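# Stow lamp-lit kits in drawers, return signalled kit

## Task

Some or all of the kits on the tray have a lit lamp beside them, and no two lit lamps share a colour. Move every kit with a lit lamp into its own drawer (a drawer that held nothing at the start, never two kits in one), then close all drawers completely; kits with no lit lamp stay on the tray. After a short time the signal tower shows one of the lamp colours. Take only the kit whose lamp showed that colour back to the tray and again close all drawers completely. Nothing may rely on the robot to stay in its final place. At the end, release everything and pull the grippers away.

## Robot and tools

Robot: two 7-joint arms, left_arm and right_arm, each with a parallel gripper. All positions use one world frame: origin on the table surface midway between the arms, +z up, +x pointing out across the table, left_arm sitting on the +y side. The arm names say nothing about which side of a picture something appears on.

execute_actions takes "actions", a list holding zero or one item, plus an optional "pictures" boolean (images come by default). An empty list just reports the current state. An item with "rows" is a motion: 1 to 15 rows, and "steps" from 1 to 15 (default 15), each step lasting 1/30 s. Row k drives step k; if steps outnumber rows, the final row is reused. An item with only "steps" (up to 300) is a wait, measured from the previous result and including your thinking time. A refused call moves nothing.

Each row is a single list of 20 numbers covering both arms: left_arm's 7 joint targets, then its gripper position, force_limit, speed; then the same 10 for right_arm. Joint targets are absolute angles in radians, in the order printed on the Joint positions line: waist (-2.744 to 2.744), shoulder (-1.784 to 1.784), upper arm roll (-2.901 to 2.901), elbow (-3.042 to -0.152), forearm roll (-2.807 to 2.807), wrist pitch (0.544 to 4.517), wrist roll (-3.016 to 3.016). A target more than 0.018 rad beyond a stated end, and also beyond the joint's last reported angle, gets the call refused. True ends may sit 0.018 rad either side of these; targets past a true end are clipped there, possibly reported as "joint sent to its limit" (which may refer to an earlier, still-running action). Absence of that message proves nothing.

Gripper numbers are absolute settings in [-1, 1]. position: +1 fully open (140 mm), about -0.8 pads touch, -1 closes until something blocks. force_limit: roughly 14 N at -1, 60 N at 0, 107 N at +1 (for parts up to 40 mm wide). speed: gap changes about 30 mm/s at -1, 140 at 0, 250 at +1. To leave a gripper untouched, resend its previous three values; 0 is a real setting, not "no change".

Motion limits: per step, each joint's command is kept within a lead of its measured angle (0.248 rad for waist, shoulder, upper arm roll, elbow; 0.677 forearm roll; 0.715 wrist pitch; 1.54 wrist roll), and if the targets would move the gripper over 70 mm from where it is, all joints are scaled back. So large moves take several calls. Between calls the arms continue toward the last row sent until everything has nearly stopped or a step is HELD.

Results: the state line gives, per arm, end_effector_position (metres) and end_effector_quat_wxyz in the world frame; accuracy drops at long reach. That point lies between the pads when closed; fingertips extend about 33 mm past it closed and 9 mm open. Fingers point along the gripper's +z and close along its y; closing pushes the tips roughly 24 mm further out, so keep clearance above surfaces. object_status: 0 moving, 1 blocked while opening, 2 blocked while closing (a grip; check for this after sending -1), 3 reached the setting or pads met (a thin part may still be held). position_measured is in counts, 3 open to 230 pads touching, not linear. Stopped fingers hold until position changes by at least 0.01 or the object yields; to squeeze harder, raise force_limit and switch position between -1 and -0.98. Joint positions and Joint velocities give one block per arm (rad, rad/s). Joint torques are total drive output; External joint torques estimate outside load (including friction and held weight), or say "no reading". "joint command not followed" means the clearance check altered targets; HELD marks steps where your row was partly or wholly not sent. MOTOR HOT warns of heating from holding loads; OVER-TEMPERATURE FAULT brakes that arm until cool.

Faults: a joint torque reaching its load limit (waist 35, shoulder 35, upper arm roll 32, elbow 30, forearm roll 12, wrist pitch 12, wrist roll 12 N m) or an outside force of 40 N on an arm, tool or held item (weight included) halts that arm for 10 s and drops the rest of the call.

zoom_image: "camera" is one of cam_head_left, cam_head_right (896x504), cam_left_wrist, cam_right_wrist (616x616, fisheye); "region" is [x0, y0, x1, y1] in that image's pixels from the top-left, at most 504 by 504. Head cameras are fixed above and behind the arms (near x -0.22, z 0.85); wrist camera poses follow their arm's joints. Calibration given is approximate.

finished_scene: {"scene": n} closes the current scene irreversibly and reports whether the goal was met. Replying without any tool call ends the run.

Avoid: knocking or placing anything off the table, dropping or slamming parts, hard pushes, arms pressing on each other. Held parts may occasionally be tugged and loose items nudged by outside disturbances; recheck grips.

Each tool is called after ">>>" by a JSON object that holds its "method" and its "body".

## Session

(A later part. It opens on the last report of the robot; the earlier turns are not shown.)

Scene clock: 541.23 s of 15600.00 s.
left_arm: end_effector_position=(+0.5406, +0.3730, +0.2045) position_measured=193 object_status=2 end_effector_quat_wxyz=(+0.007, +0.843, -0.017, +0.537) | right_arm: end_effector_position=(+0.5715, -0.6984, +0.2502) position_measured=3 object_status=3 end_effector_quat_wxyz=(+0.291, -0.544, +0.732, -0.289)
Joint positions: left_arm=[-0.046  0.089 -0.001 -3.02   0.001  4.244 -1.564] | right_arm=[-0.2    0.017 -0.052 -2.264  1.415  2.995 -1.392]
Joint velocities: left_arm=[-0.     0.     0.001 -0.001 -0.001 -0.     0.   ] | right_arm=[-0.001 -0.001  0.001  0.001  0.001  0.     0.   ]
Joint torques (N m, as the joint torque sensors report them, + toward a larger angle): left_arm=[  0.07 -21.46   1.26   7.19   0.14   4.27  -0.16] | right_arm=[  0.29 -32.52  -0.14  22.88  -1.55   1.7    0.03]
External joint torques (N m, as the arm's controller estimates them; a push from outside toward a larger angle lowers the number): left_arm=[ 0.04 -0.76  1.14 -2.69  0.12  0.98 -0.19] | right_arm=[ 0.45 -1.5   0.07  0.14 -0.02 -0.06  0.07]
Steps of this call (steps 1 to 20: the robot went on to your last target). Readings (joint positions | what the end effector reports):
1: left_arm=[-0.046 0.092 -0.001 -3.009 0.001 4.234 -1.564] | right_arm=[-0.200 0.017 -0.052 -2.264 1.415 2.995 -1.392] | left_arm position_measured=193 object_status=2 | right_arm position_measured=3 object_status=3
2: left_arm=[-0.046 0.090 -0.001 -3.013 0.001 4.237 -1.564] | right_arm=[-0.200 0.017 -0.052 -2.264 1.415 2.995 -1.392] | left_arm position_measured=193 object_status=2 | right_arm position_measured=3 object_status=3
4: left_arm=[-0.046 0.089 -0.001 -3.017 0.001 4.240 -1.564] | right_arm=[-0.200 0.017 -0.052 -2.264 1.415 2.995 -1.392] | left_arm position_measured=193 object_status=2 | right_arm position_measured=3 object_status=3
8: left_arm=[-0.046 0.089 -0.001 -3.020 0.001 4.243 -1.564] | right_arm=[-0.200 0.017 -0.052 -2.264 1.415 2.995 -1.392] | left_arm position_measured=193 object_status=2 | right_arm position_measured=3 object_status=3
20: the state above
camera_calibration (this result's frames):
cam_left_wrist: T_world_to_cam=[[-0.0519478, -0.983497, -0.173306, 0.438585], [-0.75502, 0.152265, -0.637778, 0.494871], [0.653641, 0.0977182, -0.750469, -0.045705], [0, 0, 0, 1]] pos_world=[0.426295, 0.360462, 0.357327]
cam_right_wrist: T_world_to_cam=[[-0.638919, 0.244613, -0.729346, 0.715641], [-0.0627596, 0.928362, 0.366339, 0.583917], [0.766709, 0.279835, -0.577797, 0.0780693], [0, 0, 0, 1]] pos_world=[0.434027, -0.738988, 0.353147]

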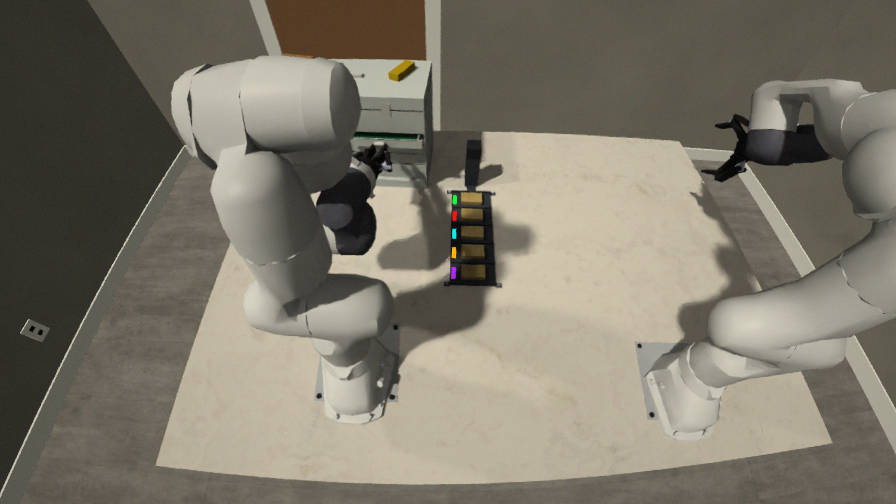

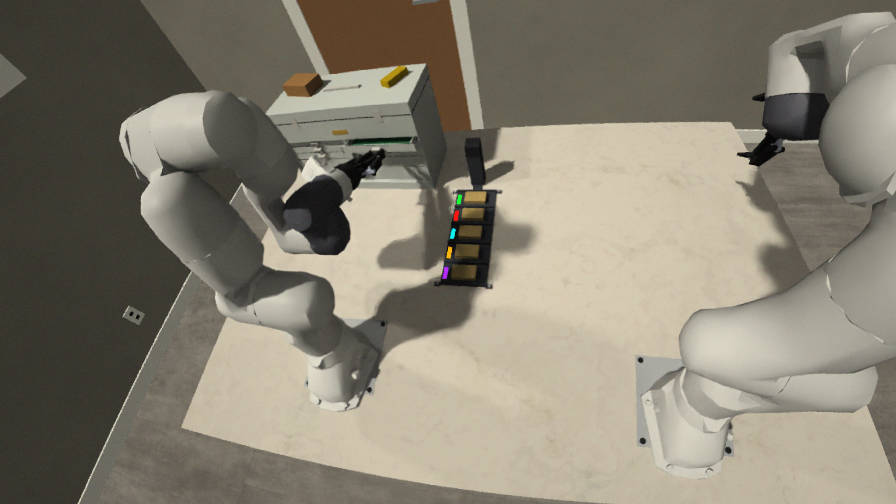

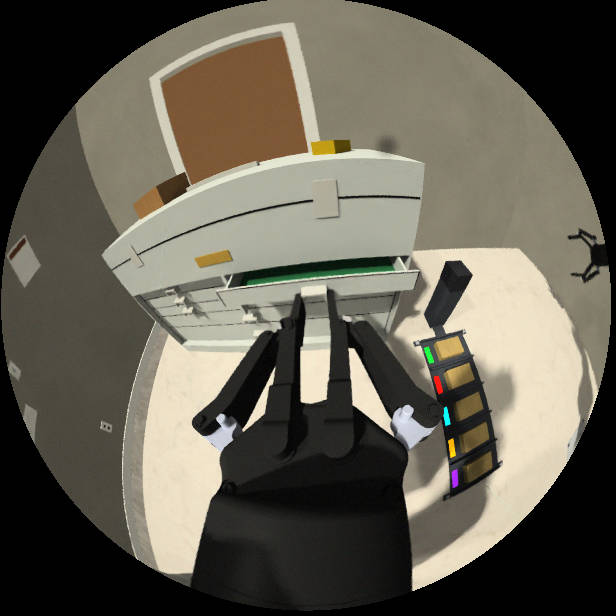

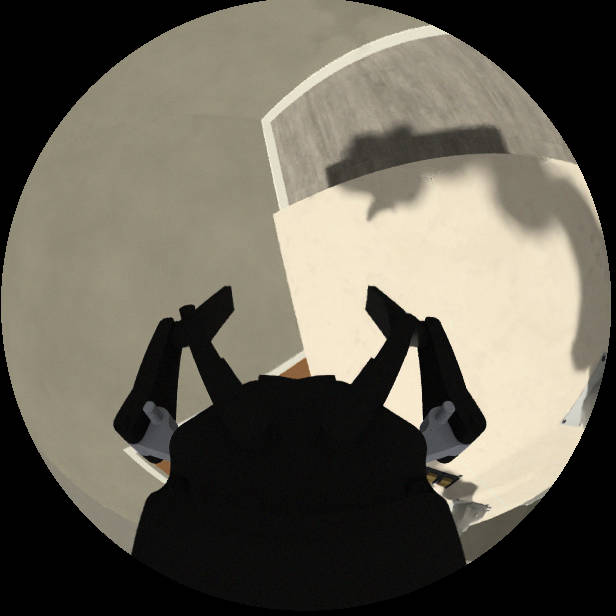

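>>> {"method": "execute_actions", "body": {"actions": [{"rows":[[-0.046,0.089,0,-3.02,0,4.244,-1.571,-0.2,0,0,-0.2,0.017,-0.05,-2.264,1.415,2.995,-1.392,1,0,0],[-0.046,0.089,0,-3.02,0,4.244,-1.571,-0.2,0,0,-0.2,0.017,-0.05,-2.264,1.415,2.995,-1.392,1,0,0],[-0.046,0.089,0,-3.02,0,4.244,-1.571,-0.2,0,0,-0.2,0.017,-0.05,-2.264,1.415,2.995,-1.392,1,0,0],[-0.046,0.089,0,-3.02,0,4.244,-1.571,-0.2,0,0,-0.2,0.017,-0.05,-2.264,1.415,2.995,-1.392,1,0,0],[-0.046,0.089,0,-3.02,0,4.244,-1.571,-0.2,0,0,-0.2,0.017,-0.05,-2.264,1.415,2.995,-1.392,1,0,0],[-0.046,0.089,0,-3.02,0,4.15,-1.571,-0.2,0,0,-0.2,0.017,-0.05,-2.264,1.415,2.995,-1.392,1,0,0],[-0.046,0.07,0,-3.02,0,4.06,-1.571,-0.2,0,0,-0.2,0.017,-0.05,-2.264,1.415,2.995,-1.392,1,0,0],[-0.046,0.04,0,-3.02,0,3.98,-1.571,-0.2,0,0,-0.2,0.017,-0.05,-2.264,1.415,2.995,-1.392,1,0,0],[-0.046,0.0,0,-3.015,0,3.90,-1.571,-0.2,0,0,-0.2,0.017,-0.05,-2.264,1.415,2.995,-1.392,1,0,0],[-0.046,-0.04,0,-3.01,0,3.82,-1.571,-0.2,0,0,-0.2,0.017,-0.05,-2.264,1.415,2.995,-1.392,1,0,0],[-0.046,-0.08,0,-3.0,0,3.74,-1.571,-0.2,0,0,-0.2,0.017,-0.05,-2.264,1.415,2.995,-1.392,1,0,0],[-0.046,-0.12,0,-2.99,0,3.66,-1.571,-0.2,0,0,-0.2,0.017,-0.05,-2.264,1.415,2.995,-1.392,1,0,0],[-0.046,-0.16,0,-2.98,0,3.58,-1.571,-0.2,0,0,-0.2,0.017,-0.05,-2.264,1.415,2.995,-1.392,1,0,0],[-0.046,-0.20,0,-2.97,0,3.50,-1.571,-0.2,0,0,-0.2,0.017,-0.05,-2.264,1.415,2.995,-1.392,1,0,0],[-0.046,-0.24,0,-2.96,0,3.42,-1.571,-0.2,0,0,-0.2,0.017,-0.05,-2.264,1.415,2.995,-1.392,1,0,0]],"steps":15}], "pictures": false}}

>>> {"method": "execute_actions", "body": {"actions": [{"rows":[[-0.046,-0.28,0,-2.95,0,3.34,-1.571,-0.2,0,0,-0.2,0.017,-0.05,-2.264,1.415,2.995,-1.392,1,0,0],[-0.046,-0.32,0,-2.945,0,3.26,-1.571,-0.2,0,0,-0.2,0.017,-0.05,-2.264,1.415,2.995,-1.392,1,0,0],[-0.046,-0.35,0,-2.93,0,3.18,-1.571,-0.2,0,0,-0.2,0.017,-0.05,-2.264,1.415,2.995,-1.392,1,0,0],[-0.046,-0.365,0,-2.90,0,3.10,-1.571,-0.2,0,0,-0.2,0.017,-0.05,-2.264,1.415,2.995,-1.392,1,0,0],[-0.046,-0.365,0,-2.87,0,3.02,-1.571,-0.2,0,0,-0.2,0.017,-0.05,-2.264,1.415,2.995,-1.392,1,0,0],[-0.046,-0.365,0,-2.84,0,2.95,-1.571,-0.2,0,0,-0.2,0.017,-0.05,-2.264,1.415,2.995,-1.392,1,0,0],[-0.046,-0.365,0,-2.81,0,2.88,-1.571,-0.2,0,0,-0.2,0.017,-0.05,-2.264,1.415,2.995,-1.392,1,0,0],[-0.046,-0.365,0,-2.78,0,2.82,-1.571,-0.2,0,0,-0.2,0.017,-0.05,-2.264,1.415,2.995,-1.392,1,0,0],[-0.046,-0.365,0,-2.75,0,2.77,-1.571,-0.2,0,0,-0.2,0.017,-0.05,-2.264,1.415,2.995,-1.392,1,0,0],[-0.046,-0.365,0,-2.72,0,2.73,-1.571,-0.2,0,0,-0.2,0.017,-0.05,-2.264,1.415,2.995,-1.392,1,0,0],[-0.046,-0.365,0,-2.70,0,2.717,-1.571,-0.2,0,0,-0.2,0.017,-0.05,-2.264,1.415,2.995,-1.392,1,0,0],[-0.046,-0.365,0,-2.68,0,2.717,-1.571,-0.2,0,0,-0.2,0.017,-0.05,-2.264,1.415,2.995,-1.392,1,0,0],[-0.046,-0.365,0,-2.665,0,2.717,-1.571,-0.2,0,0,-0.2,0.017,-0.05,-2.264,1.415,2.995,-1.392,1,0,0],[-0.046,-0.365,0,-2.655,0,2.717,-1.571,-0.2,0,0,-0.2,0.017,-0.05,-2.264,1.415,2.995,-1.392,1,0,0],[-0.046,-0.365,0,-2.647,0,2.717,-1.571,-0.2,0,0,-0.2,0.017,-0.05,-2.264,1.415,2.995,-1.392,1,0,0]],"steps":15}], "pictures": false}}

>>> {"method": "execute_actions", "body": {"actions": [{"steps":30}]}}

>>> {"method": "zoom_image", "body": {"camera": "cam_left_wrist", "region": [210, 200, 410, 350]}}

Scene clock: 615.23 s of 15600.00 s.
left_arm: end_effector_position=(+0.5461, +0.3729, +0.1946) position_measured=154 object_status=3 end_effector_quat_wxyz=(+0.006, +0.896, -0.018, +0.443) | right_arm: end_effector_position=(+0.5715, -0.6984, +0.2502) position_measured=3 object_status=3 end_effector_quat_wxyz=(+0.291, -0.544, +0.732, -0.289)
Joint positions: left_arm=[-0.046 -0.155 -0.001 -2.982  0.001  3.745 -1.564] | right_arm=[-0.2    0.017 -0.052 -2.264  1.415  2.995 -1.392]
Joint velocities: left_arm=[-0.002 -1.138  0.001  0.296  0.001 -1.93  -0.002] | right_arm=[ 0.    -0.001  0.    -0.001  0.     0.     0.001]
Joint torques (N m, as the joint torque sensors report them, + toward a larger angle): left_arm=[ -0.76 -13.63   0.6   13.51   0.33   2.46  -0.18] | right_arm=[  0.55 -32.73  -0.21  23.2   -1.47   1.65   0.01]
External joint torques (N m, as the arm's controller estimates them; a push from outside toward a larger angle lowers the number): left_arm=[-0.73 -1.86  0.75  0.29  0.07 -1.01 -0.2 ] | right_arm=[ 0.56 -1.86 -0.15  0.56  0.06 -0.08  0.06]
Steps of this call (steps 1 to 15: the robot went on to your last target; steps 16 to 90: nothing new was sent; then 70.50 s passed at rest; steps 91 to 105: all 15 steps of this action). Readings (joint positions | what the end effector reports):
91: left_arm=[-0.046 0.089 -0.001 -3.021 0.001 4.244 -1.564] | right_arm=[-0.200 0.017 -0.052 -2.264 1.415 2.995 -1.392] | left_arm position_measured=193 object_status=0 | right_arm position_measured=3 object_status=3
92: left_arm=[-0.046 0.089 -0.001 -3.021 0.001 4.244 -1.564] | right_arm=[-0.200 0.017 -0.052 -2.264 1.415 2.995 -1.392] | left_arm position_measured=192 object_status=0 | right_arm position_measured=3 object_status=3
94: left_arm=[-0.046 0.089 -0.001 -3.021 0.001 4.244 -1.564] | right_arm=[-0.200 0.017 -0.052 -2.264 1.415 2.995 -1.392] | left_arm position_measured=172 object_status=0 | right_arm position_measured=3 object_status=3
98: left_arm=[-0.046 0.074 -0.001 -3.021 0.001 4.163 -1.564] | right_arm=[-0.200 0.017 -0.052 -2.264 1.415 2.995 -1.392] | left_arm position_measured=154 object_status=0 | right_arm position_measured=3 object_status=3
105: the state above

Scene clock: 615.73 s of 15600.00 s.
left_arm: end_effector_position=(+0.5478, +0.3730, +0.2263) position_measured=154 object_status=3 end_effector_quat_wxyz=(+0.003, +0.966, -0.019, +0.257) | right_arm: end_effector_position=(+0.5715, -0.6984, +0.2502) position_measured=3 object_status=3 end_effector_quat_wxyz=(+0.291, -0.544, +0.732, -0.289)
Joint positions: left_arm=[-0.046 -0.363 -0.001 -2.676  0.001  2.832 -1.564] | right_arm=[-0.2    0.017 -0.052 -2.264  1.415  2.995 -1.392]
Joint velocities: left_arm=[-0.001 -0.011 -0.001  0.386  0.    -0.687  0.001] | right_arm=[-0.001  0.001  0.002 -0.    -0.    -0.001 -0.001]
Joint torques (N m, as the joint torque sensors report them, + toward a larger angle): left_arm=[ -0.5  -18.     0.38  20.99   0.66   3.1   -0.18] | right_arm=[ -0.11 -32.86  -0.05  22.82  -1.55   1.65   0.01]
External joint torques (N m, as the arm's controller estimates them; a push from outside toward a larger angle lowers the number): left_arm=[-0.52 -2.34  0.7   2.26  0.07  0.27 -0.19] | right_arm=[-0.15 -2.12 -0.04  0.23 -0.02 -0.06  0.06]
Steps of this call (steps 1 to 15: all 15 steps of this action). Readings (joint positions | what the end effector reports):
1: left_arm=[-0.046 -0.194 -0.001 -2.972 0.001 3.671 -1.564] | right_arm=[-0.200 0.017 -0.052 -2.264 1.415 2.995 -1.392] | left_arm position_measured=154 object_status=3 | right_arm position_measured=3 object_status=3
2: left_arm=[-0.046 -0.231 -0.001 -2.965 0.001 3.597 -1.564] | right_arm=[-0.200 0.017 -0.052 -2.264 1.415 2.995 -1.392] | left_arm position_measured=154 object_status=3 | right_arm position_measured=3 object_status=3
4: left_arm=[-0.046 -0.300 -0.001 -2.941 0.001 3.447 -1.564] | right_arm=[-0.200 0.017 -0.052 -2.264 1.415 2.995 -1.392] | left_arm position_measured=154 object_status=3 | right_arm position_measured=3 object_status=3
8: left_arm=[-0.046 -0.354 -0.001 -2.839 0.001 3.153 -1.564] | right_arm=[-0.200 0.017 -0.052 -2.264 1.415 2.995 -1.392] | left_arm position_measured=154 object_status=3 | right_arm position_measured=3 object_status=3
15: the state above

Scene clock: 616.73 s of 15600.00 s.
left_arm: end_effector_position=(+0.5331, +0.3736, +0.2176) position_measured=154 object_status=3 end_effector_quat_wxyz=(+0.003, +0.976, -0.019, +0.217) | right_arm: end_effector_position=(+0.5715, -0.6984, +0.2502) position_measured=3 object_status=3 end_effector_quat_wxyz=(+0.291, -0.544, +0.732, -0.289)
Joint positions: left_arm=[-0.046 -0.365 -0.001 -2.649  0.001  2.721 -1.564] | right_arm=[-0.2    0.017 -0.052 -2.264  1.415  2.995 -1.392]
Joint velocities: left_arm=[ 0.     0.    -0.001 -0.     0.    -0.002  0.001] | right_arm=[ 0.    -0.    -0.001 -0.     0.001 -0.    -0.001]
Joint torques (N m, as the joint torque sensors report them, + toward a larger angle): left_arm=[ -0.18 -18.86   0.52  23.49   0.74   2.82  -0.27] | right_arm=[  0.06 -32.47   0.18  23.15  -1.53   1.62   0.07]
External joint torques (N m, as the arm's controller estimates them; a push from outside toward a larger angle lowers the number): left_arm=[-0.11 -0.72  0.94  0.32  0.07 -0.51 -0.28] | right_arm=[ 0.03 -1.6   0.21  0.5   0.   -0.1   0.11]
Steps of this call (steps 1 to 30: the robot went on to your last target). Readings (joint positions | what the end effector reports):
1: left_arm=[-0.046 -0.364 -0.001 -2.666 0.001 2.812 -1.564] | right_arm=[-0.200 0.017 -0.052 -2.264 1.415 2.995 -1.392] | left_arm position_measured=154 object_status=3 | right_arm position_measured=3 object_status=3
2: left_arm=[-0.046 -0.364 -0.001 -2.659 0.001 2.796 -1.564] | right_arm=[-0.200 0.017 -0.052 -2.264 1.415 2.995 -1.392] | left_arm position_measured=154 object_status=3 | right_arm position_measured=3 object_status=3
4: left_arm=[-0.046 -0.365 -0.001 -2.651 0.001 2.772 -1.564] | right_arm=[-0.200 0.017 -0.052 -2.264 1.415 2.995 -1.392] | left_arm position_measured=154 object_status=3 | right_arm position_measured=3 object_status=3
8: left_arm=[-0.046 -0.365 -0.001 -2.649 0.001 2.744 -1.564] | right_arm=[-0.200 0.017 -0.052 -2.264 1.415 2.995 -1.392] | left_arm position_measured=154 object_status=3 | right_arm position_measured=3 object_status=3
30: the state above
All arms were judged still, so your last target was given up. Only a new action makes them travel on or press farther. Fingers that are still opening or closing keep moving.
camera_calibration (this result's frames):
cam_left_wrist: T_world_to_cam=[[-0.158446, -0.979878, -0.121384, 0.485129], [-0.987156, 0.159755, -0.00107005, 0.479925], [0.0204403, 0.119656, -0.992605, 0.35101], [0, 0, 0, 1]] pos_world=[0.543452, 0.356696, 0.407815]
cam_right_wrist: T_world_to_cam=[[-0.638919, 0.244613, -0.729346, 0.715641], [-0.0627596, 0.928362, 0.366339, 0.583917], [0.766709, 0.279835, -0.577797, 0.0780694], [0, 0, 0, 1]] pos_world=[0.434027, -0.738988, 0.353147]

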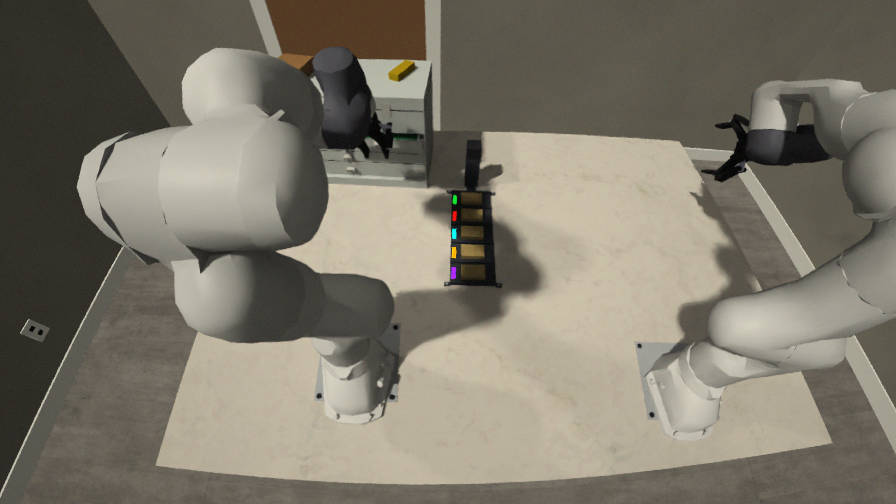

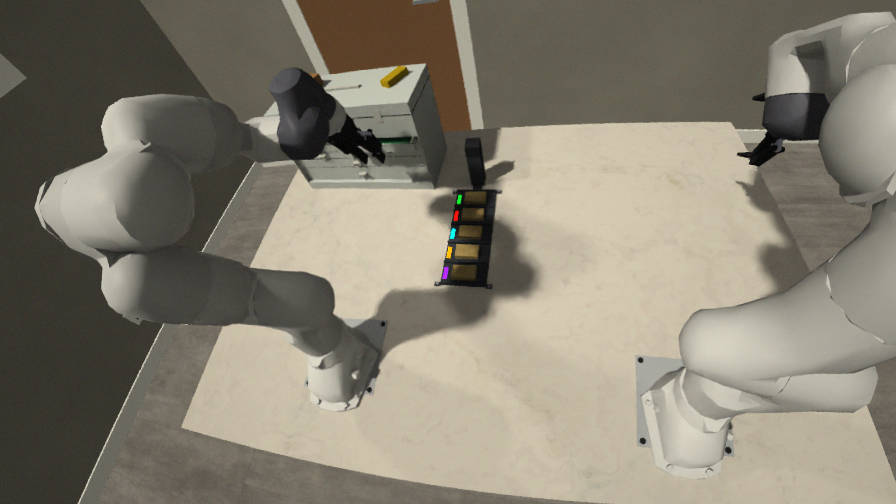

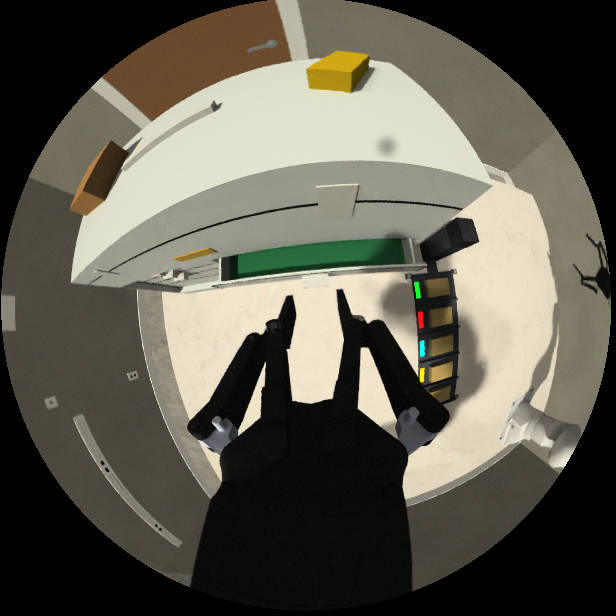

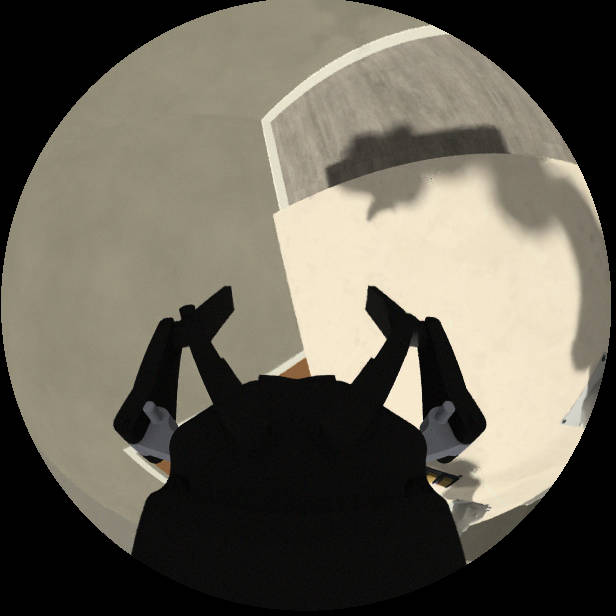

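Region (210, 200, 410, 350) of cam_left_wrist's 616x616 image, scaled by 2.520, with more detail than that image has; it fills the top 378 rows of this view, and the rest is white.

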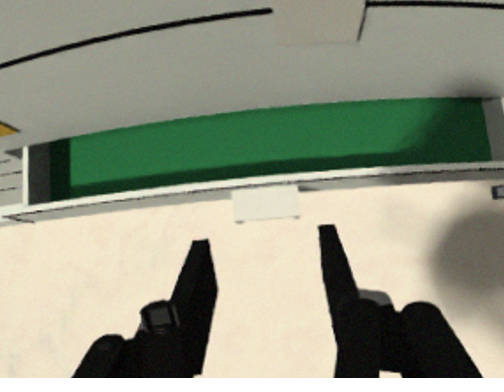

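>>> {"method": "execute_actions", "body": {"actions": [{"rows":[[-0.046,-0.35,0,-2.635,0,2.724,-1.571,-0.2,0,0,-0.2,0.017,-0.05,-2.264,1.415,2.995,-1.392,1,0,0],[-0.046,-0.335,0,-2.622,0,2.724,-1.571,-0.2,0,0,-0.2,0.017,-0.05,-2.264,1.415,2.995,-1.392,1,0,0],[-0.046,-0.32,0,-2.609,0,2.724,-1.571,-0.2,0,0,-0.2,0.017,-0.05,-2.264,1.415,2.995,-1.392,1,0,0],[-0.046,-0.307,0,-2.598,0,2.724,-1.571,-0.2,0,0,-0.2,0.017,-0.05,-2.264,1.415,2.995,-1.392,1,0,0]],"steps":12}], "pictures": false}}

>>> {"method": "execute_actions", "body": {"actions": [{"rows":[[-0.046,-0.307,0,-2.598,0,2.724,-1.571,-1,0,-0.6,-0.2,0.017,-0.05,-2.264,1.415,2.995,-1.392,1,0,0]],"steps":15}], "pictures": false}}

>>> {"method": "execute_actions", "body": {"actions": [{"steps":8}]}}

>>> {"method": "zoom_image", "body": {"camera": "cam_left_wrist", "region": [210, 200, 410, 350]}}

Scene clock: 632.47 s of 15600.00 s.
left_arm: end_effector_position=(+0.5479, +0.3731, +0.2151) position_measured=154 object_status=3 end_effector_quat_wxyz=(+0.003, +0.977, -0.019, +0.213) | right_arm: end_effector_position=(+0.5715, -0.6984, +0.2502) position_measured=3 object_status=3 end_effector_quat_wxyz=(+0.291, -0.544, +0.732, -0.289)
Joint positions: left_arm=[-0.046 -0.309 -0.001 -2.6    0.001  2.721 -1.564] | right_arm=[-0.2    0.017 -0.052 -2.264  1.415  2.995 -1.392]
Joint velocities: left_arm=[ 0.     0.005  0.001  0.012  0.    -0.    -0.001] | right_arm=[-0.003 -0.     0.    -0.001 -0.    -0.001  0.001]
Joint torques (N m, as the joint torque sensors report them, + toward a larger angle): left_arm=[ -1.58 -18.48   0.83  23.54   0.73   3.88  -0.26] | right_arm=[ -0.02 -32.18   0.06  22.82  -1.6    1.6    0.01]
External joint torques (N m, as the arm's controller estimates them; a push from outside toward a larger angle lowers the number): left_arm=[-1.61  1.66  1.09  0.43  0.08  0.56 -0.27] | right_arm=[ 0.17 -1.34  0.3   0.21 -0.08 -0.14  0.05]
Steps of this call (steps 1 to 90: nothing new was sent; then 12.33 s passed at rest; steps 91 to 102: all 12 steps of this action). Readings (joint positions | what the end effector reports):
91: left_arm=[-0.046 -0.362 -0.001 -2.646 0.001 2.721 -1.564] | right_arm=[-0.200 0.017 -0.052 -2.264 1.415 2.995 -1.392] | left_arm position_measured=154 object_status=3 | right_arm position_measured=3 object_status=3
92: left_arm=[-0.046 -0.355 -0.001 -2.639 0.001 2.721 -1.564] | right_arm=[-0.200 0.017 -0.052 -2.264 1.415 2.995 -1.392] | left_arm position_measured=154 object_status=3 | right_arm position_measured=3 object_status=3
94: left_arm=[-0.046 -0.335 -0.001 -2.620 0.001 2.721 -1.564] | right_arm=[-0.200 0.017 -0.052 -2.264 1.415 2.995 -1.392] | left_arm position_measured=154 object_status=3 | right_arm position_measured=3 object_status=3
98: left_arm=[-0.046 -0.312 -0.001 -2.603 0.001 2.721 -1.564] | right_arm=[-0.200 0.017 -0.052 -2.264 1.415 2.995 -1.392] | left_arm position_measured=154 object_status=3 | right_arm position_measured=3 object_status=3
102: the state above

Scene clock: 632.97 s of 15600.00 s.
left_arm: end_effector_position=(+0.5484, +0.3698, +0.2158) position_measured=193 object_status=0 end_effector_quat_wxyz=(+0.003, +0.977, -0.022, +0.214) | right_arm: end_effector_position=(+0.5715, -0.6984, +0.2502) position_measured=3 object_status=3 end_effector_quat_wxyz=(+0.291, -0.544, +0.732, -0.289)
Joint positions: left_arm=[-0.05  -0.309 -0.003 -2.599  0.     2.721 -1.564] | right_arm=[-0.2    0.017 -0.052 -2.264  1.415  2.995 -1.392]
Joint velocities: left_arm=[-0.    -0.001 -0.     0.     0.    -0.     0.001] | right_arm=[ 0.001  0.002  0.002  0.001 -0.001 -0.     0.001]
Joint torques (N m, as the joint torque sensors report them, + toward a larger angle): left_arm=[  1.52 -18.65   1.76  23.36   0.79   3.95  -0.25] | right_arm=[ -0.22 -33.17  -0.32  22.96  -1.52   1.61   0.03]
External joint torques (N m, as the arm's controller estimates them; a push from outside toward a larger angle lowers the number): left_arm=[ 1.55  1.49  2.06  0.16  0.13  0.61 -0.26] | right_arm=[-0.43 -2.39 -0.46  0.32  0.03 -0.09  0.08]
Steps of this call (steps 1 to 15: all 15 steps of this action). Readings (joint positions | what the end effector reports):
1: left_arm=[-0.046 -0.309 -0.001 -2.600 0.001 2.721 -1.564] | right_arm=[-0.200 0.017 -0.052 -2.264 1.415 2.995 -1.392] | left_arm position_measured=154 object_status=0 | right_arm position_measured=3 object_status=3
2: left_arm=[-0.046 -0.309 -0.001 -2.600 0.001 2.721 -1.564] | right_arm=[-0.200 0.017 -0.052 -2.264 1.415 2.995 -1.392] | left_arm position_measured=158 object_status=0 | right_arm position_measured=3 object_status=3
4: left_arm=[-0.046 -0.309 -0.001 -2.600 0.001 2.721 -1.564] | right_arm=[-0.200 0.017 -0.052 -2.264 1.415 2.995 -1.392] | left_arm position_measured=166 object_status=0 | right_arm position_measured=3 object_status=3
8: left_arm=[-0.049 -0.309 -0.003 -2.599 0.000 2.721 -1.564] | right_arm=[-0.200 0.017 -0.052 -2.264 1.415 2.995 -1.392] | left_arm position_measured=182 object_status=0 | right_arm position_measured=3 object_status=3
15: the state above

Scene clock: 633.23 s of 15600.00 s.
left_arm: end_effector_position=(+0.5484, +0.3698, +0.2158) position_measured=193 object_status=2 end_effector_quat_wxyz=(+0.003, +0.977, -0.022, +0.214) | right_arm: end_effector_position=(+0.5715, -0.6984, +0.2502) position_measured=3 object_status=3 end_effector_quat_wxyz=(+0.291, -0.544, +0.732, -0.289)
Joint positions: left_arm=[-0.05  -0.309 -0.003 -2.599  0.     2.721 -1.564] | right_arm=[-0.2    0.017 -0.052 -2.264  1.415  2.995 -1.392]
Joint velocities: left_arm=[ 0.001  0.    -0.     0.     0.001  0.001  0.001] | right_arm=[ 0.002 -0.     0.001  0.001  0.003  0.001 -0.001]
Joint torques (N m, as the joint torque sensors report them, + toward a larger angle): left_arm=[  1.68 -17.39   2.52  23.55   0.79   3.83  -0.2 ] | right_arm=[  0.26 -32.74   0.25  23.16  -1.51   1.63   0.06]
External joint torques (N m, as the arm's controller estimates them; a push from outside toward a larger angle lowers the number): left_arm=[ 1.67  2.65  2.78  0.4   0.13  0.51 -0.21] | right_arm=[ 0.2  -1.83  0.24  0.47  0.03 -0.09  0.11]
Steps of this call (steps 1 to 8: the robot went on to your last target). Readings (joint positions | what the end effector reports):
1: left_arm=[-0.050 -0.309 -0.003 -2.599 0.000 2.721 -1.564] | right_arm=[-0.200 0.017 -0.052 -2.264 1.415 2.995 -1.392] | left_arm position_measured=193 object_status=2 | right_arm position_measured=3 object_status=3
2: left_arm=[-0.050 -0.309 -0.003 -2.599 0.000 2.721 -1.564] | right_arm=[-0.200 0.017 -0.052 -2.264 1.415 2.995 -1.392] | left_arm position_measured=193 object_status=2 | right_arm position_measured=3 object_status=3
4: left_arm=[-0.050 -0.309 -0.003 -2.599 0.000 2.721 -1.564] | right_arm=[-0.200 0.017 -0.052 -2.264 1.415 2.995 -1.392] | left_arm position_measured=193 object_status=2 | right_arm position_measured=3 object_status=3
8: the state above
camera_calibration (this result's frames):
cam_left_wrist: T_world_to_cam=[[-0.165071, -0.97882, -0.12109, 0.486809], [-0.986165, 0.165692, 0.00499683, 0.491598], [0.0151727, 0.12024, -0.992629, 0.352035], [0, 0, 0, 1]] pos_world=[0.559814, 0.352716, 0.405932]
cam_right_wrist: T_world_to_cam=[[-0.638919, 0.244613, -0.729346, 0.715641], [-0.0627596, 0.928362, 0.366339, 0.583917], [0.766709, 0.279835, -0.577797, 0.0780693], [0, 0, 0, 1]] pos_world=[0.434027, -0.738988, 0.353147]

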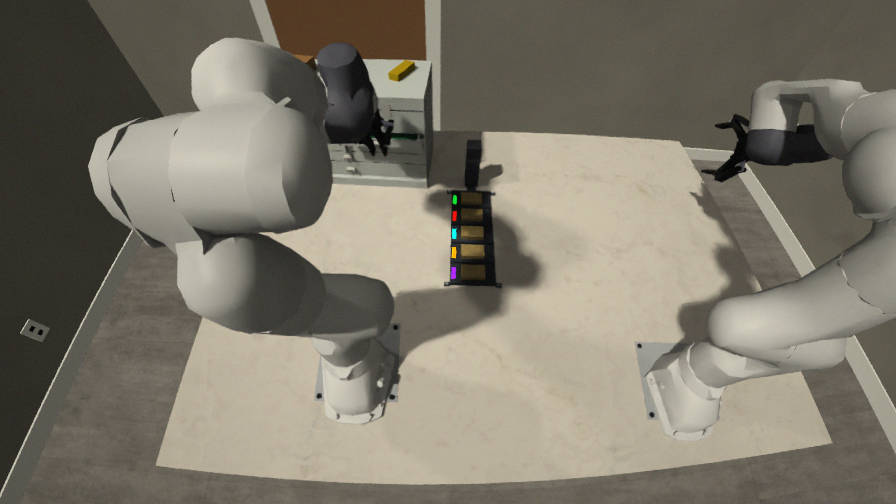

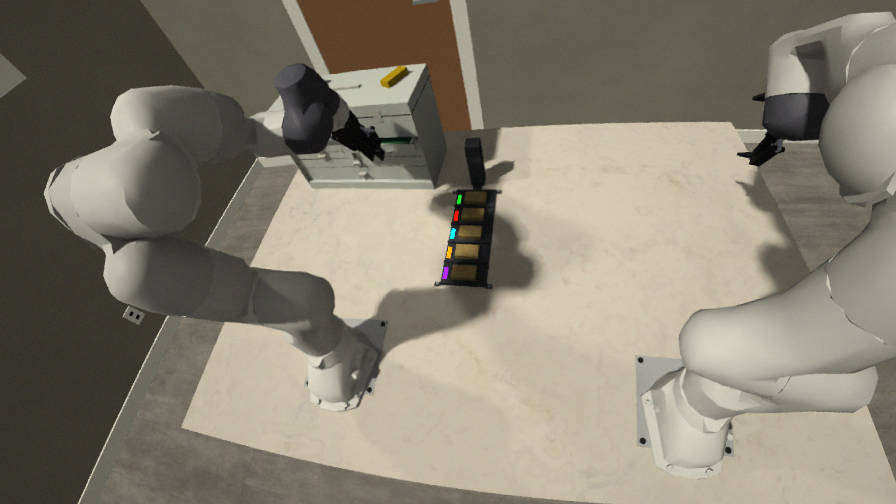

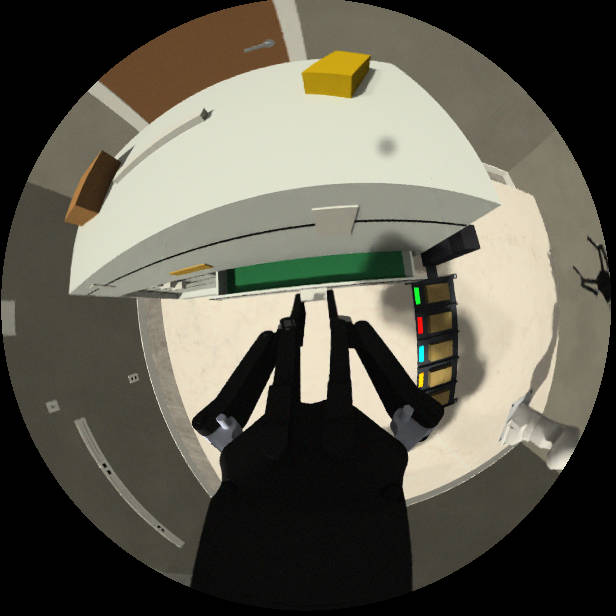

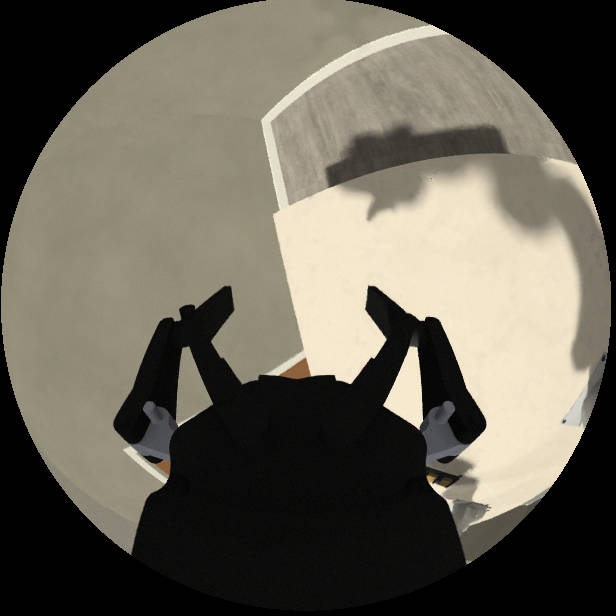

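Region (210, 200, 410, 350) of cam_left_wrist's 616x616 image, scaled by 2.520, with more detail than that image has; it fills the top 378 rows of this view, and the rest is white.

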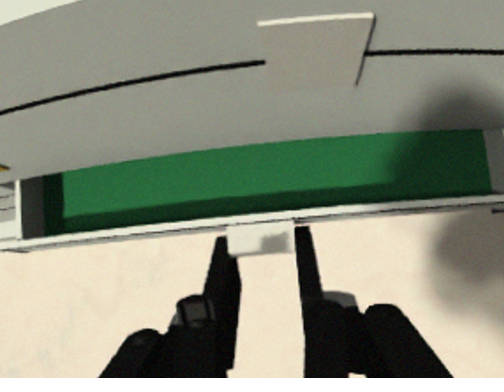

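>>> {"method": "execute_actions", "body": {"actions": [{"rows":[[-0.05,-0.32,0,-2.609,0,2.715,-1.571,-1,0,-0.6,-0.2,0.017,-0.05,-2.264,1.415,2.995,-1.392,1,0,0],[-0.05,-0.331,0,-2.619,0,2.713,-1.571,-1,0,-0.6,-0.2,0.017,-0.05,-2.264,1.415,2.995,-1.392,1,0,0],[-0.05,-0.342,0,-2.629,0,2.712,-1.571,-1,0,-0.6,-0.2,0.017,-0.05,-2.264,1.415,2.995,-1.392,1,0,0],[-0.05,-0.353,0,-2.639,0,2.71,-1.571,-1,0,-0.6,-0.2,0.017,-0.05,-2.264,1.415,2.995,-1.392,1,0,0],[-0.05,-0.364,0,-2.649,0,2.708,-1.571,-1,0,-0.6,-0.2,0.017,-0.05,-2.264,1.415,2.995,-1.392,1,0,0],[-0.05,-0.376,0,-2.659,0,2.706,-1.571,-1,0,-0.6,-0.2,0.017,-0.05,-2.264,1.415,2.995,-1.392,1,0,0],[-0.05,-0.388,0,-2.669,0,2.704,-1.571,-1,0,-0.6,-0.2,0.017,-0.05,-2.264,1.415,2.995,-1.392,1,0,0],[-0.05,-0.400,0,-2.679,0,2.702,-1.571,-1,0,-0.6,-0.2,0.017,-0.05,-2.264,1.415,2.995,-1.392,1,0,0],[-0.05,-0.412,0,-2.689,0,2.70,-1.571,-1,0,-0.6,-0.2,0.017,-0.05,-2.264,1.415,2.995,-1.392,1,0,0],[-0.05,-0.424,0,-2.699,0,2.698,-1.571,-1,0,-0.6,-0.2,0.017,-0.05,-2.264,1.415,2.995,-1.392,1,0,0],[-0.05,-0.436,0,-2.709,0,2.696,-1.571,-1,0,-0.6,-0.2,0.017,-0.05,-2.264,1.415,2.995,-1.392,1,0,0],[-0.05,-0.448,0,-2.719,0,2.694,-1.571,-1,0,-0.6,-0.2,0.017,-0.05,-2.264,1.415,2.995,-1.392,1,0,0],[-0.05,-0.460,0,-2.729,0,2.691,-1.571,-1,0,-0.6,-0.2,0.017,-0.05,-2.264,1.415,2.995,-1.392,1,0,0],[-0.05,-0.472,0,-2.739,0,2.688,-1.571,-1,0,-0.6,-0.2,0.017,-0.05,-2.264,1.415,2.995,-1.392,1,0,0],[-0.05,-0.484,0,-2.749,0,2.685,-1.571,-1,0,-0.6,-0.2,0.017,-0.05,-2.264,1.415,2.995,-1.392,1,0,0]],"steps":15}], "pictures": false}}

>>> {"method": "execute_actions", "body": {"actions": [{"rows":[[-0.049,-0.497,0,-2.759,0,2.682,-1.571,-1,0,-0.6,-0.2,0.017,-0.05,-2.264,1.415,2.995,-1.392,1,0,0],[-0.049,-0.510,0,-2.769,0,2.678,-1.571,-1,0,-0.6,-0.2,0.017,-0.05,-2.264,1.415,2.995,-1.392,1,0,0],[-0.049,-0.523,0,-2.779,0,2.674,-1.571,-1,0,-0.6,-0.2,0.017,-0.05,-2.264,1.415,2.995,-1.392,1,0,0],[-0.049,-0.536,0,-2.789,0,2.670,-1.571,-1,0,-0.6,-0.2,0.017,-0.05,-2.264,1.415,2.995,-1.392,1,0,0],[-0.049,-0.550,0,-2.799,0,2.666,-1.571,-1,0,-0.6,-0.2,0.017,-0.05,-2.264,1.415,2.995,-1.392,1,0,0],[-0.049,-0.563,0,-2.809,0,2.662,-1.571,-1,0,-0.6,-0.2,0.017,-0.05,-2.264,1.415,2.995,-1.392,1,0,0],[-0.048,-0.577,0,-2.819,0,2.658,-1.571,-1,0,-0.6,-0.2,0.017,-0.05,-2.264,1.415,2.995,-1.392,1,0,0],[-0.048,-0.591,0,-2.829,0,2.654,-1.571,-1,0,-0.6,-0.2,0.017,-0.05,-2.264,1.415,2.995,-1.392,1,0,0],[-0.048,-0.606,0,-2.839,0,2.65,-1.571,-1,0,-0.6,-0.2,0.017,-0.05,-2.264,1.415,2.995,-1.392,1,0,0],[-0.048,-0.621,0,-2.849,0,2.646,-1.571,-1,0,-0.6,-0.2,0.017,-0.05,-2.264,1.415,2.995,-1.392,1,0,0],[-0.047,-0.636,0,-2.859,0,2.642,-1.571,-1,0,-0.6,-0.2,0.017,-0.05,-2.264,1.415,2.995,-1.392,1,0,0],[-0.047,-0.651,0,-2.869,0,2.639,-1.571,-1,0,-0.6,-0.2,0.017,-0.05,-2.264,1.415,2.995,-1.392,1,0,0],[-0.047,-0.666,0,-2.879,0,2.636,-1.571,-1,0,-0.6,-0.2,0.017,-0.05,-2.264,1.415,2.995,-1.392,1,0,0],[-0.047,-0.678,0,-2.887,0,2.635,-1.571,-1,0,-0.6,-0.2,0.017,-0.05,-2.264,1.415,2.995,-1.392,1,0,0]],"steps":15}], "pictures": false}}

>>> {"method": "execute_actions", "body": {"actions": [{"steps":15}]}}

Scene clock: 684.27 s of 15600.00 s.
left_arm: end_effector_position=(+0.5045, +0.3720, +0.2164) position_measured=193 object_status=2 end_effector_quat_wxyz=(+0.003, +0.977, -0.022, +0.214) | right_arm: end_effector_position=(+0.5715, -0.6984, +0.2502) position_measured=3 object_status=3 end_effector_quat_wxyz=(+0.291, -0.544, +0.732, -0.289)
Joint positions: left_arm=[-0.05  -0.456 -0.002 -2.726  0.     2.701 -1.564] | right_arm=[-0.2    0.017 -0.052 -2.264  1.415  2.995 -1.392]
Joint velocities: left_arm=[-0.    -0.351  0.004 -0.279  0.    -0.069 -0.   ] | right_arm=[-0.001 -0.001  0.    -0.001 -0.    -0.     0.   ]
Joint torques (N m, as the joint torque sensors report them, + toward a larger angle): left_arm=[ -1.16 -13.78   0.87  23.06   0.82   2.69  -0.17] | right_arm=[  0.39 -32.66   0.12  23.14  -1.53   1.64   0.02]
External joint torques (N m, as the arm's controller estimates them; a push from outside toward a larger angle lowers the number): left_arm=[-1.13 -0.94  1.38 -1.47  0.15 -0.84 -0.18] | right_arm=[ 0.39 -1.71  0.18  0.45  0.01 -0.09  0.06]
Steps of this call (steps 1 to 15: the robot went on to your last target; steps 16 to 90: nothing new was sent; then 47.53 s passed at rest; steps 91 to 105: all 15 steps of this action). Readings (joint positions | what the end effector reports):
91: left_arm=[-0.050 -0.311 -0.003 -2.600 0.000 2.721 -1.564] | right_arm=[-0.200 0.017 -0.052 -2.264 1.415 2.995 -1.392] | left_arm position_measured=193 object_status=2 | right_arm position_measured=3 object_status=3
92: left_arm=[-0.050 -0.316 -0.003 -2.605 0.000 2.721 -1.564] | right_arm=[-0.200 0.017 -0.052 -2.264 1.415 2.995 -1.392] | left_arm position_measured=193 object_status=2 | right_arm position_measured=3 object_status=3
94: left_arm=[-0.050 -0.331 -0.003 -2.619 0.000 2.720 -1.564] | right_arm=[-0.200 0.017 -0.052 -2.264 1.415 2.995 -1.392] | left_arm position_measured=193 object_status=2 | right_arm position_measured=3 object_status=3
98: left_arm=[-0.050 -0.373 -0.003 -2.657 0.000 2.715 -1.564] | right_arm=[-0.200 0.017 -0.052 -2.264 1.415 2.995 -1.392] | left_arm position_measured=193 object_status=2 | right_arm position_measured=3 object_status=3
105: the state above

Scene clock: 684.77 s of 15600.00 s.
left_arm: end_effector_position=(+0.4526, +0.3746, +0.2171) position_measured=193 object_status=2 end_effector_quat_wxyz=(+0.003, +0.976, -0.021, +0.216) | right_arm: end_effector_position=(+0.5715, -0.6984, +0.2502) position_measured=3 object_status=3 end_effector_quat_wxyz=(+0.291, -0.544, +0.732, -0.289)
Joint positions: left_arm=[-0.049 -0.657 -0.002 -2.873  0.     2.652 -1.564] | right_arm=[-0.2    0.017 -0.052 -2.264  1.415  2.995 -1.392]
Joint velocities: left_arm=[ 0.002 -0.267 -0.    -0.177 -0.    -0.08  -0.   ] | right_arm=[-0.001 -0.     0.    -0.     0.    -0.001  0.   ]
Joint torques (N m, as the joint torque sensors report them, + toward a larger angle): left_arm=[ 0.97 -8.15  1.62 23.45  0.81  3.   -0.2 ] | right_arm=[ -0.06 -32.5    0.02  23.13  -1.5    1.6   -0.01]
External joint torques (N m, as the arm's controller estimates them; a push from outside toward a larger angle lowers the number): left_arm=[ 1.06 -2.16  2.34 -1.02  0.04 -0.34 -0.21] | right_arm=[-0.05 -1.57  0.09  0.44  0.04 -0.13  0.04]
Steps of this call (steps 1 to 15: all 15 steps of this action). Readings (joint positions | what the end effector reports):
1: left_arm=[-0.050 -0.469 -0.002 -2.736 0.000 2.699 -1.564] | right_arm=[-0.200 0.017 -0.052 -2.264 1.415 2.995 -1.392] | left_arm position_measured=193 object_status=2 | right_arm position_measured=3 object_status=3
2: left_arm=[-0.050 -0.481 -0.002 -2.746 0.000 2.696 -1.564] | right_arm=[-0.200 0.017 -0.052 -2.264 1.415 2.995 -1.392] | left_arm position_measured=193 object_status=2 | right_arm position_measured=3 object_status=3
4: left_arm=[-0.050 -0.507 -0.002 -2.766 0.000 2.691 -1.564] | right_arm=[-0.200 0.017 -0.052 -2.264 1.415 2.995 -1.392] | left_arm position_measured=193 object_status=2 | right_arm position_measured=3 object_status=3
8: left_arm=[-0.050 -0.560 -0.002 -2.805 0.000 2.677 -1.564] | right_arm=[-0.200 0.017 -0.052 -2.264 1.415 2.995 -1.392] | left_arm position_measured=193 object_status=2 | right_arm position_measured=3 object_status=3
15: the state above

Scene clock: 685.27 s of 15600.00 s.
left_arm: end_effector_position=(+0.4480, +0.3748, +0.2172) position_measured=193 object_status=2 end_effector_quat_wxyz=(+0.003, +0.976, -0.021, +0.216) | right_arm: end_effector_position=(+0.5715, -0.6984, +0.2502) position_measured=3 object_status=3 end_effector_quat_wxyz=(+0.291, -0.544, +0.732, -0.289)
Joint positions: left_arm=[-0.049 -0.676 -0.002 -2.884  0.     2.643 -1.564] | right_arm=[-0.2    0.017 -0.052 -2.264  1.415  2.995 -1.392]
Joint velocities: left_arm=[-0.001 -0.001 -0.    -0.001 -0.001 -0.001  0.001] | right_arm=[ 0.001 -0.001  0.     0.001 -0.     0.     0.   ]
Joint torques (N m, as the joint torque sensors report them, + toward a larger angle): left_arm=[ 0.37 -9.56  0.65 21.67  0.96  2.26 -0.17] | right_arm=[  0.27 -32.29  -0.19  22.97  -1.56   1.6    0.06]
External joint torques (N m, as the arm's controller estimates them; a push from outside toward a larger angle lowers the number): left_arm=[ 0.38 -1.29  1.25 -2.08  0.26 -1.04 -0.18] | right_arm=[ 0.28 -1.34 -0.11  0.23 -0.02 -0.13  0.1 ]
Steps of this call (steps 1 to 15: the robot went on to your last target). Readings (joint positions | what the end effector reports):
1: left_arm=[-0.049 -0.664 -0.002 -2.878 0.000 2.650 -1.564] | right_arm=[-0.200 0.017 -0.052 -2.264 1.415 2.995 -1.392] | left_arm position_measured=193 object_status=2 | right_arm position_measured=3 object_status=3
2: left_arm=[-0.049 -0.669 -0.002 -2.880 0.000 2.648 -1.564] | right_arm=[-0.200 0.017 -0.052 -2.264 1.415 2.995 -1.392] | left_arm position_measured=193 object_status=2 | right_arm position_measured=3 object_status=3
4: left_arm=[-0.049 -0.673 -0.002 -2.883 0.000 2.646 -1.564] | right_arm=[-0.200 0.017 -0.052 -2.264 1.415 2.995 -1.392] | left_arm position_measured=193 object_status=2 | right_arm position_measured=3 object_status=3
8: left_arm=[-0.049 -0.676 -0.002 -2.884 0.000 2.644 -1.564] | right_arm=[-0.200 0.017 -0.052 -2.264 1.415 2.995 -1.392] | left_arm position_measured=193 object_status=2 | right_arm position_measured=3 object_status=3
15: the state above
camera_calibration (this result's frames):
cam_left_wrist: T_world_to_cam=[[-0.162162, -0.979253, -0.121518, 0.474262], [-0.986597, 0.163167, 0.00170149, 0.39353], [0.0181615, 0.120165, -0.992588, 0.352964], [0, 0, 0, 1]] pos_world=[0.458752, 0.357798, 0.40731]
cam_right_wrist: T_world_to_cam=[[-0.638919, 0.244613, -0.729346, 0.715641], [-0.0627595, 0.928362, 0.366339, 0.583917], [0.766709, 0.279835, -0.577797, 0.0780693], [0, 0, 0, 1]] pos_world=[0.434027, -0.738988, 0.353147]

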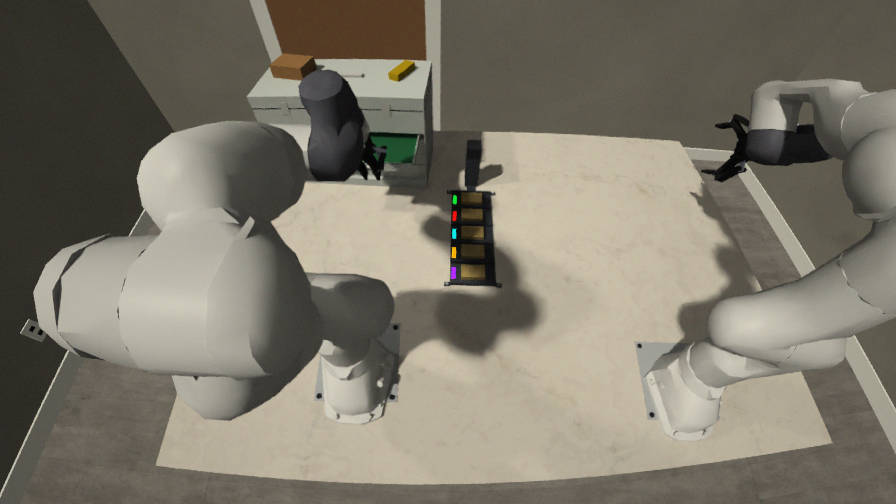

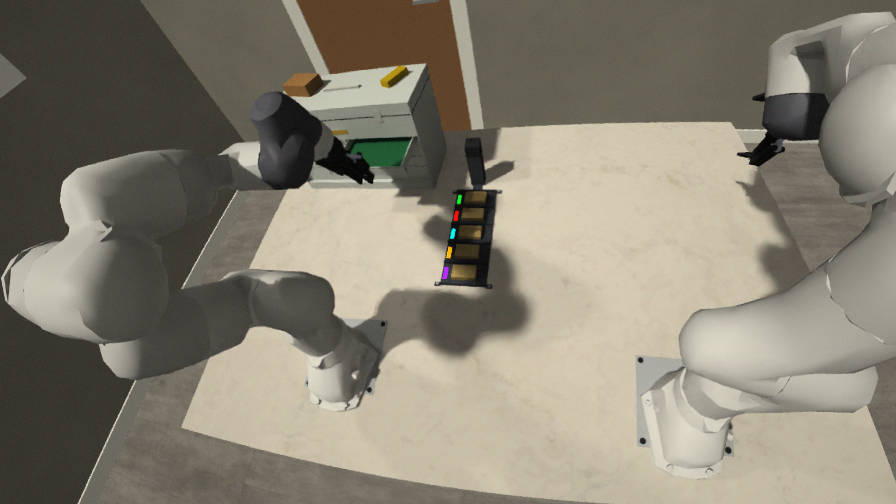

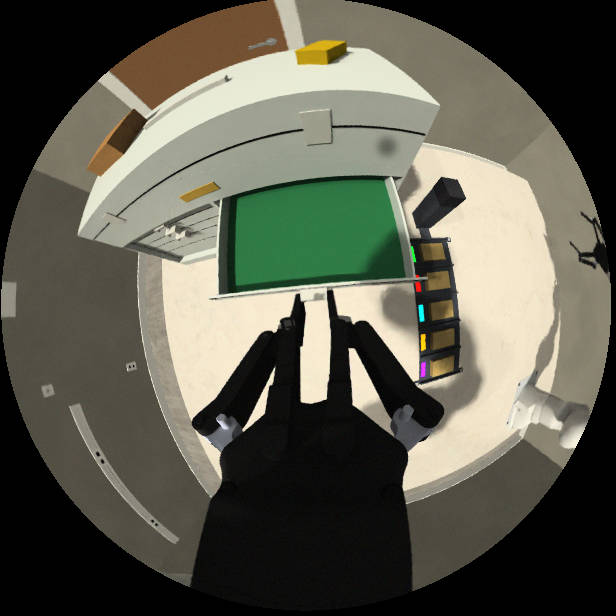

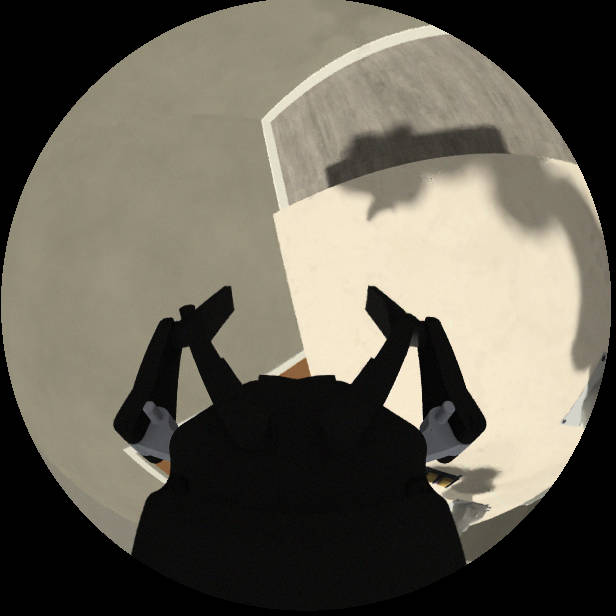

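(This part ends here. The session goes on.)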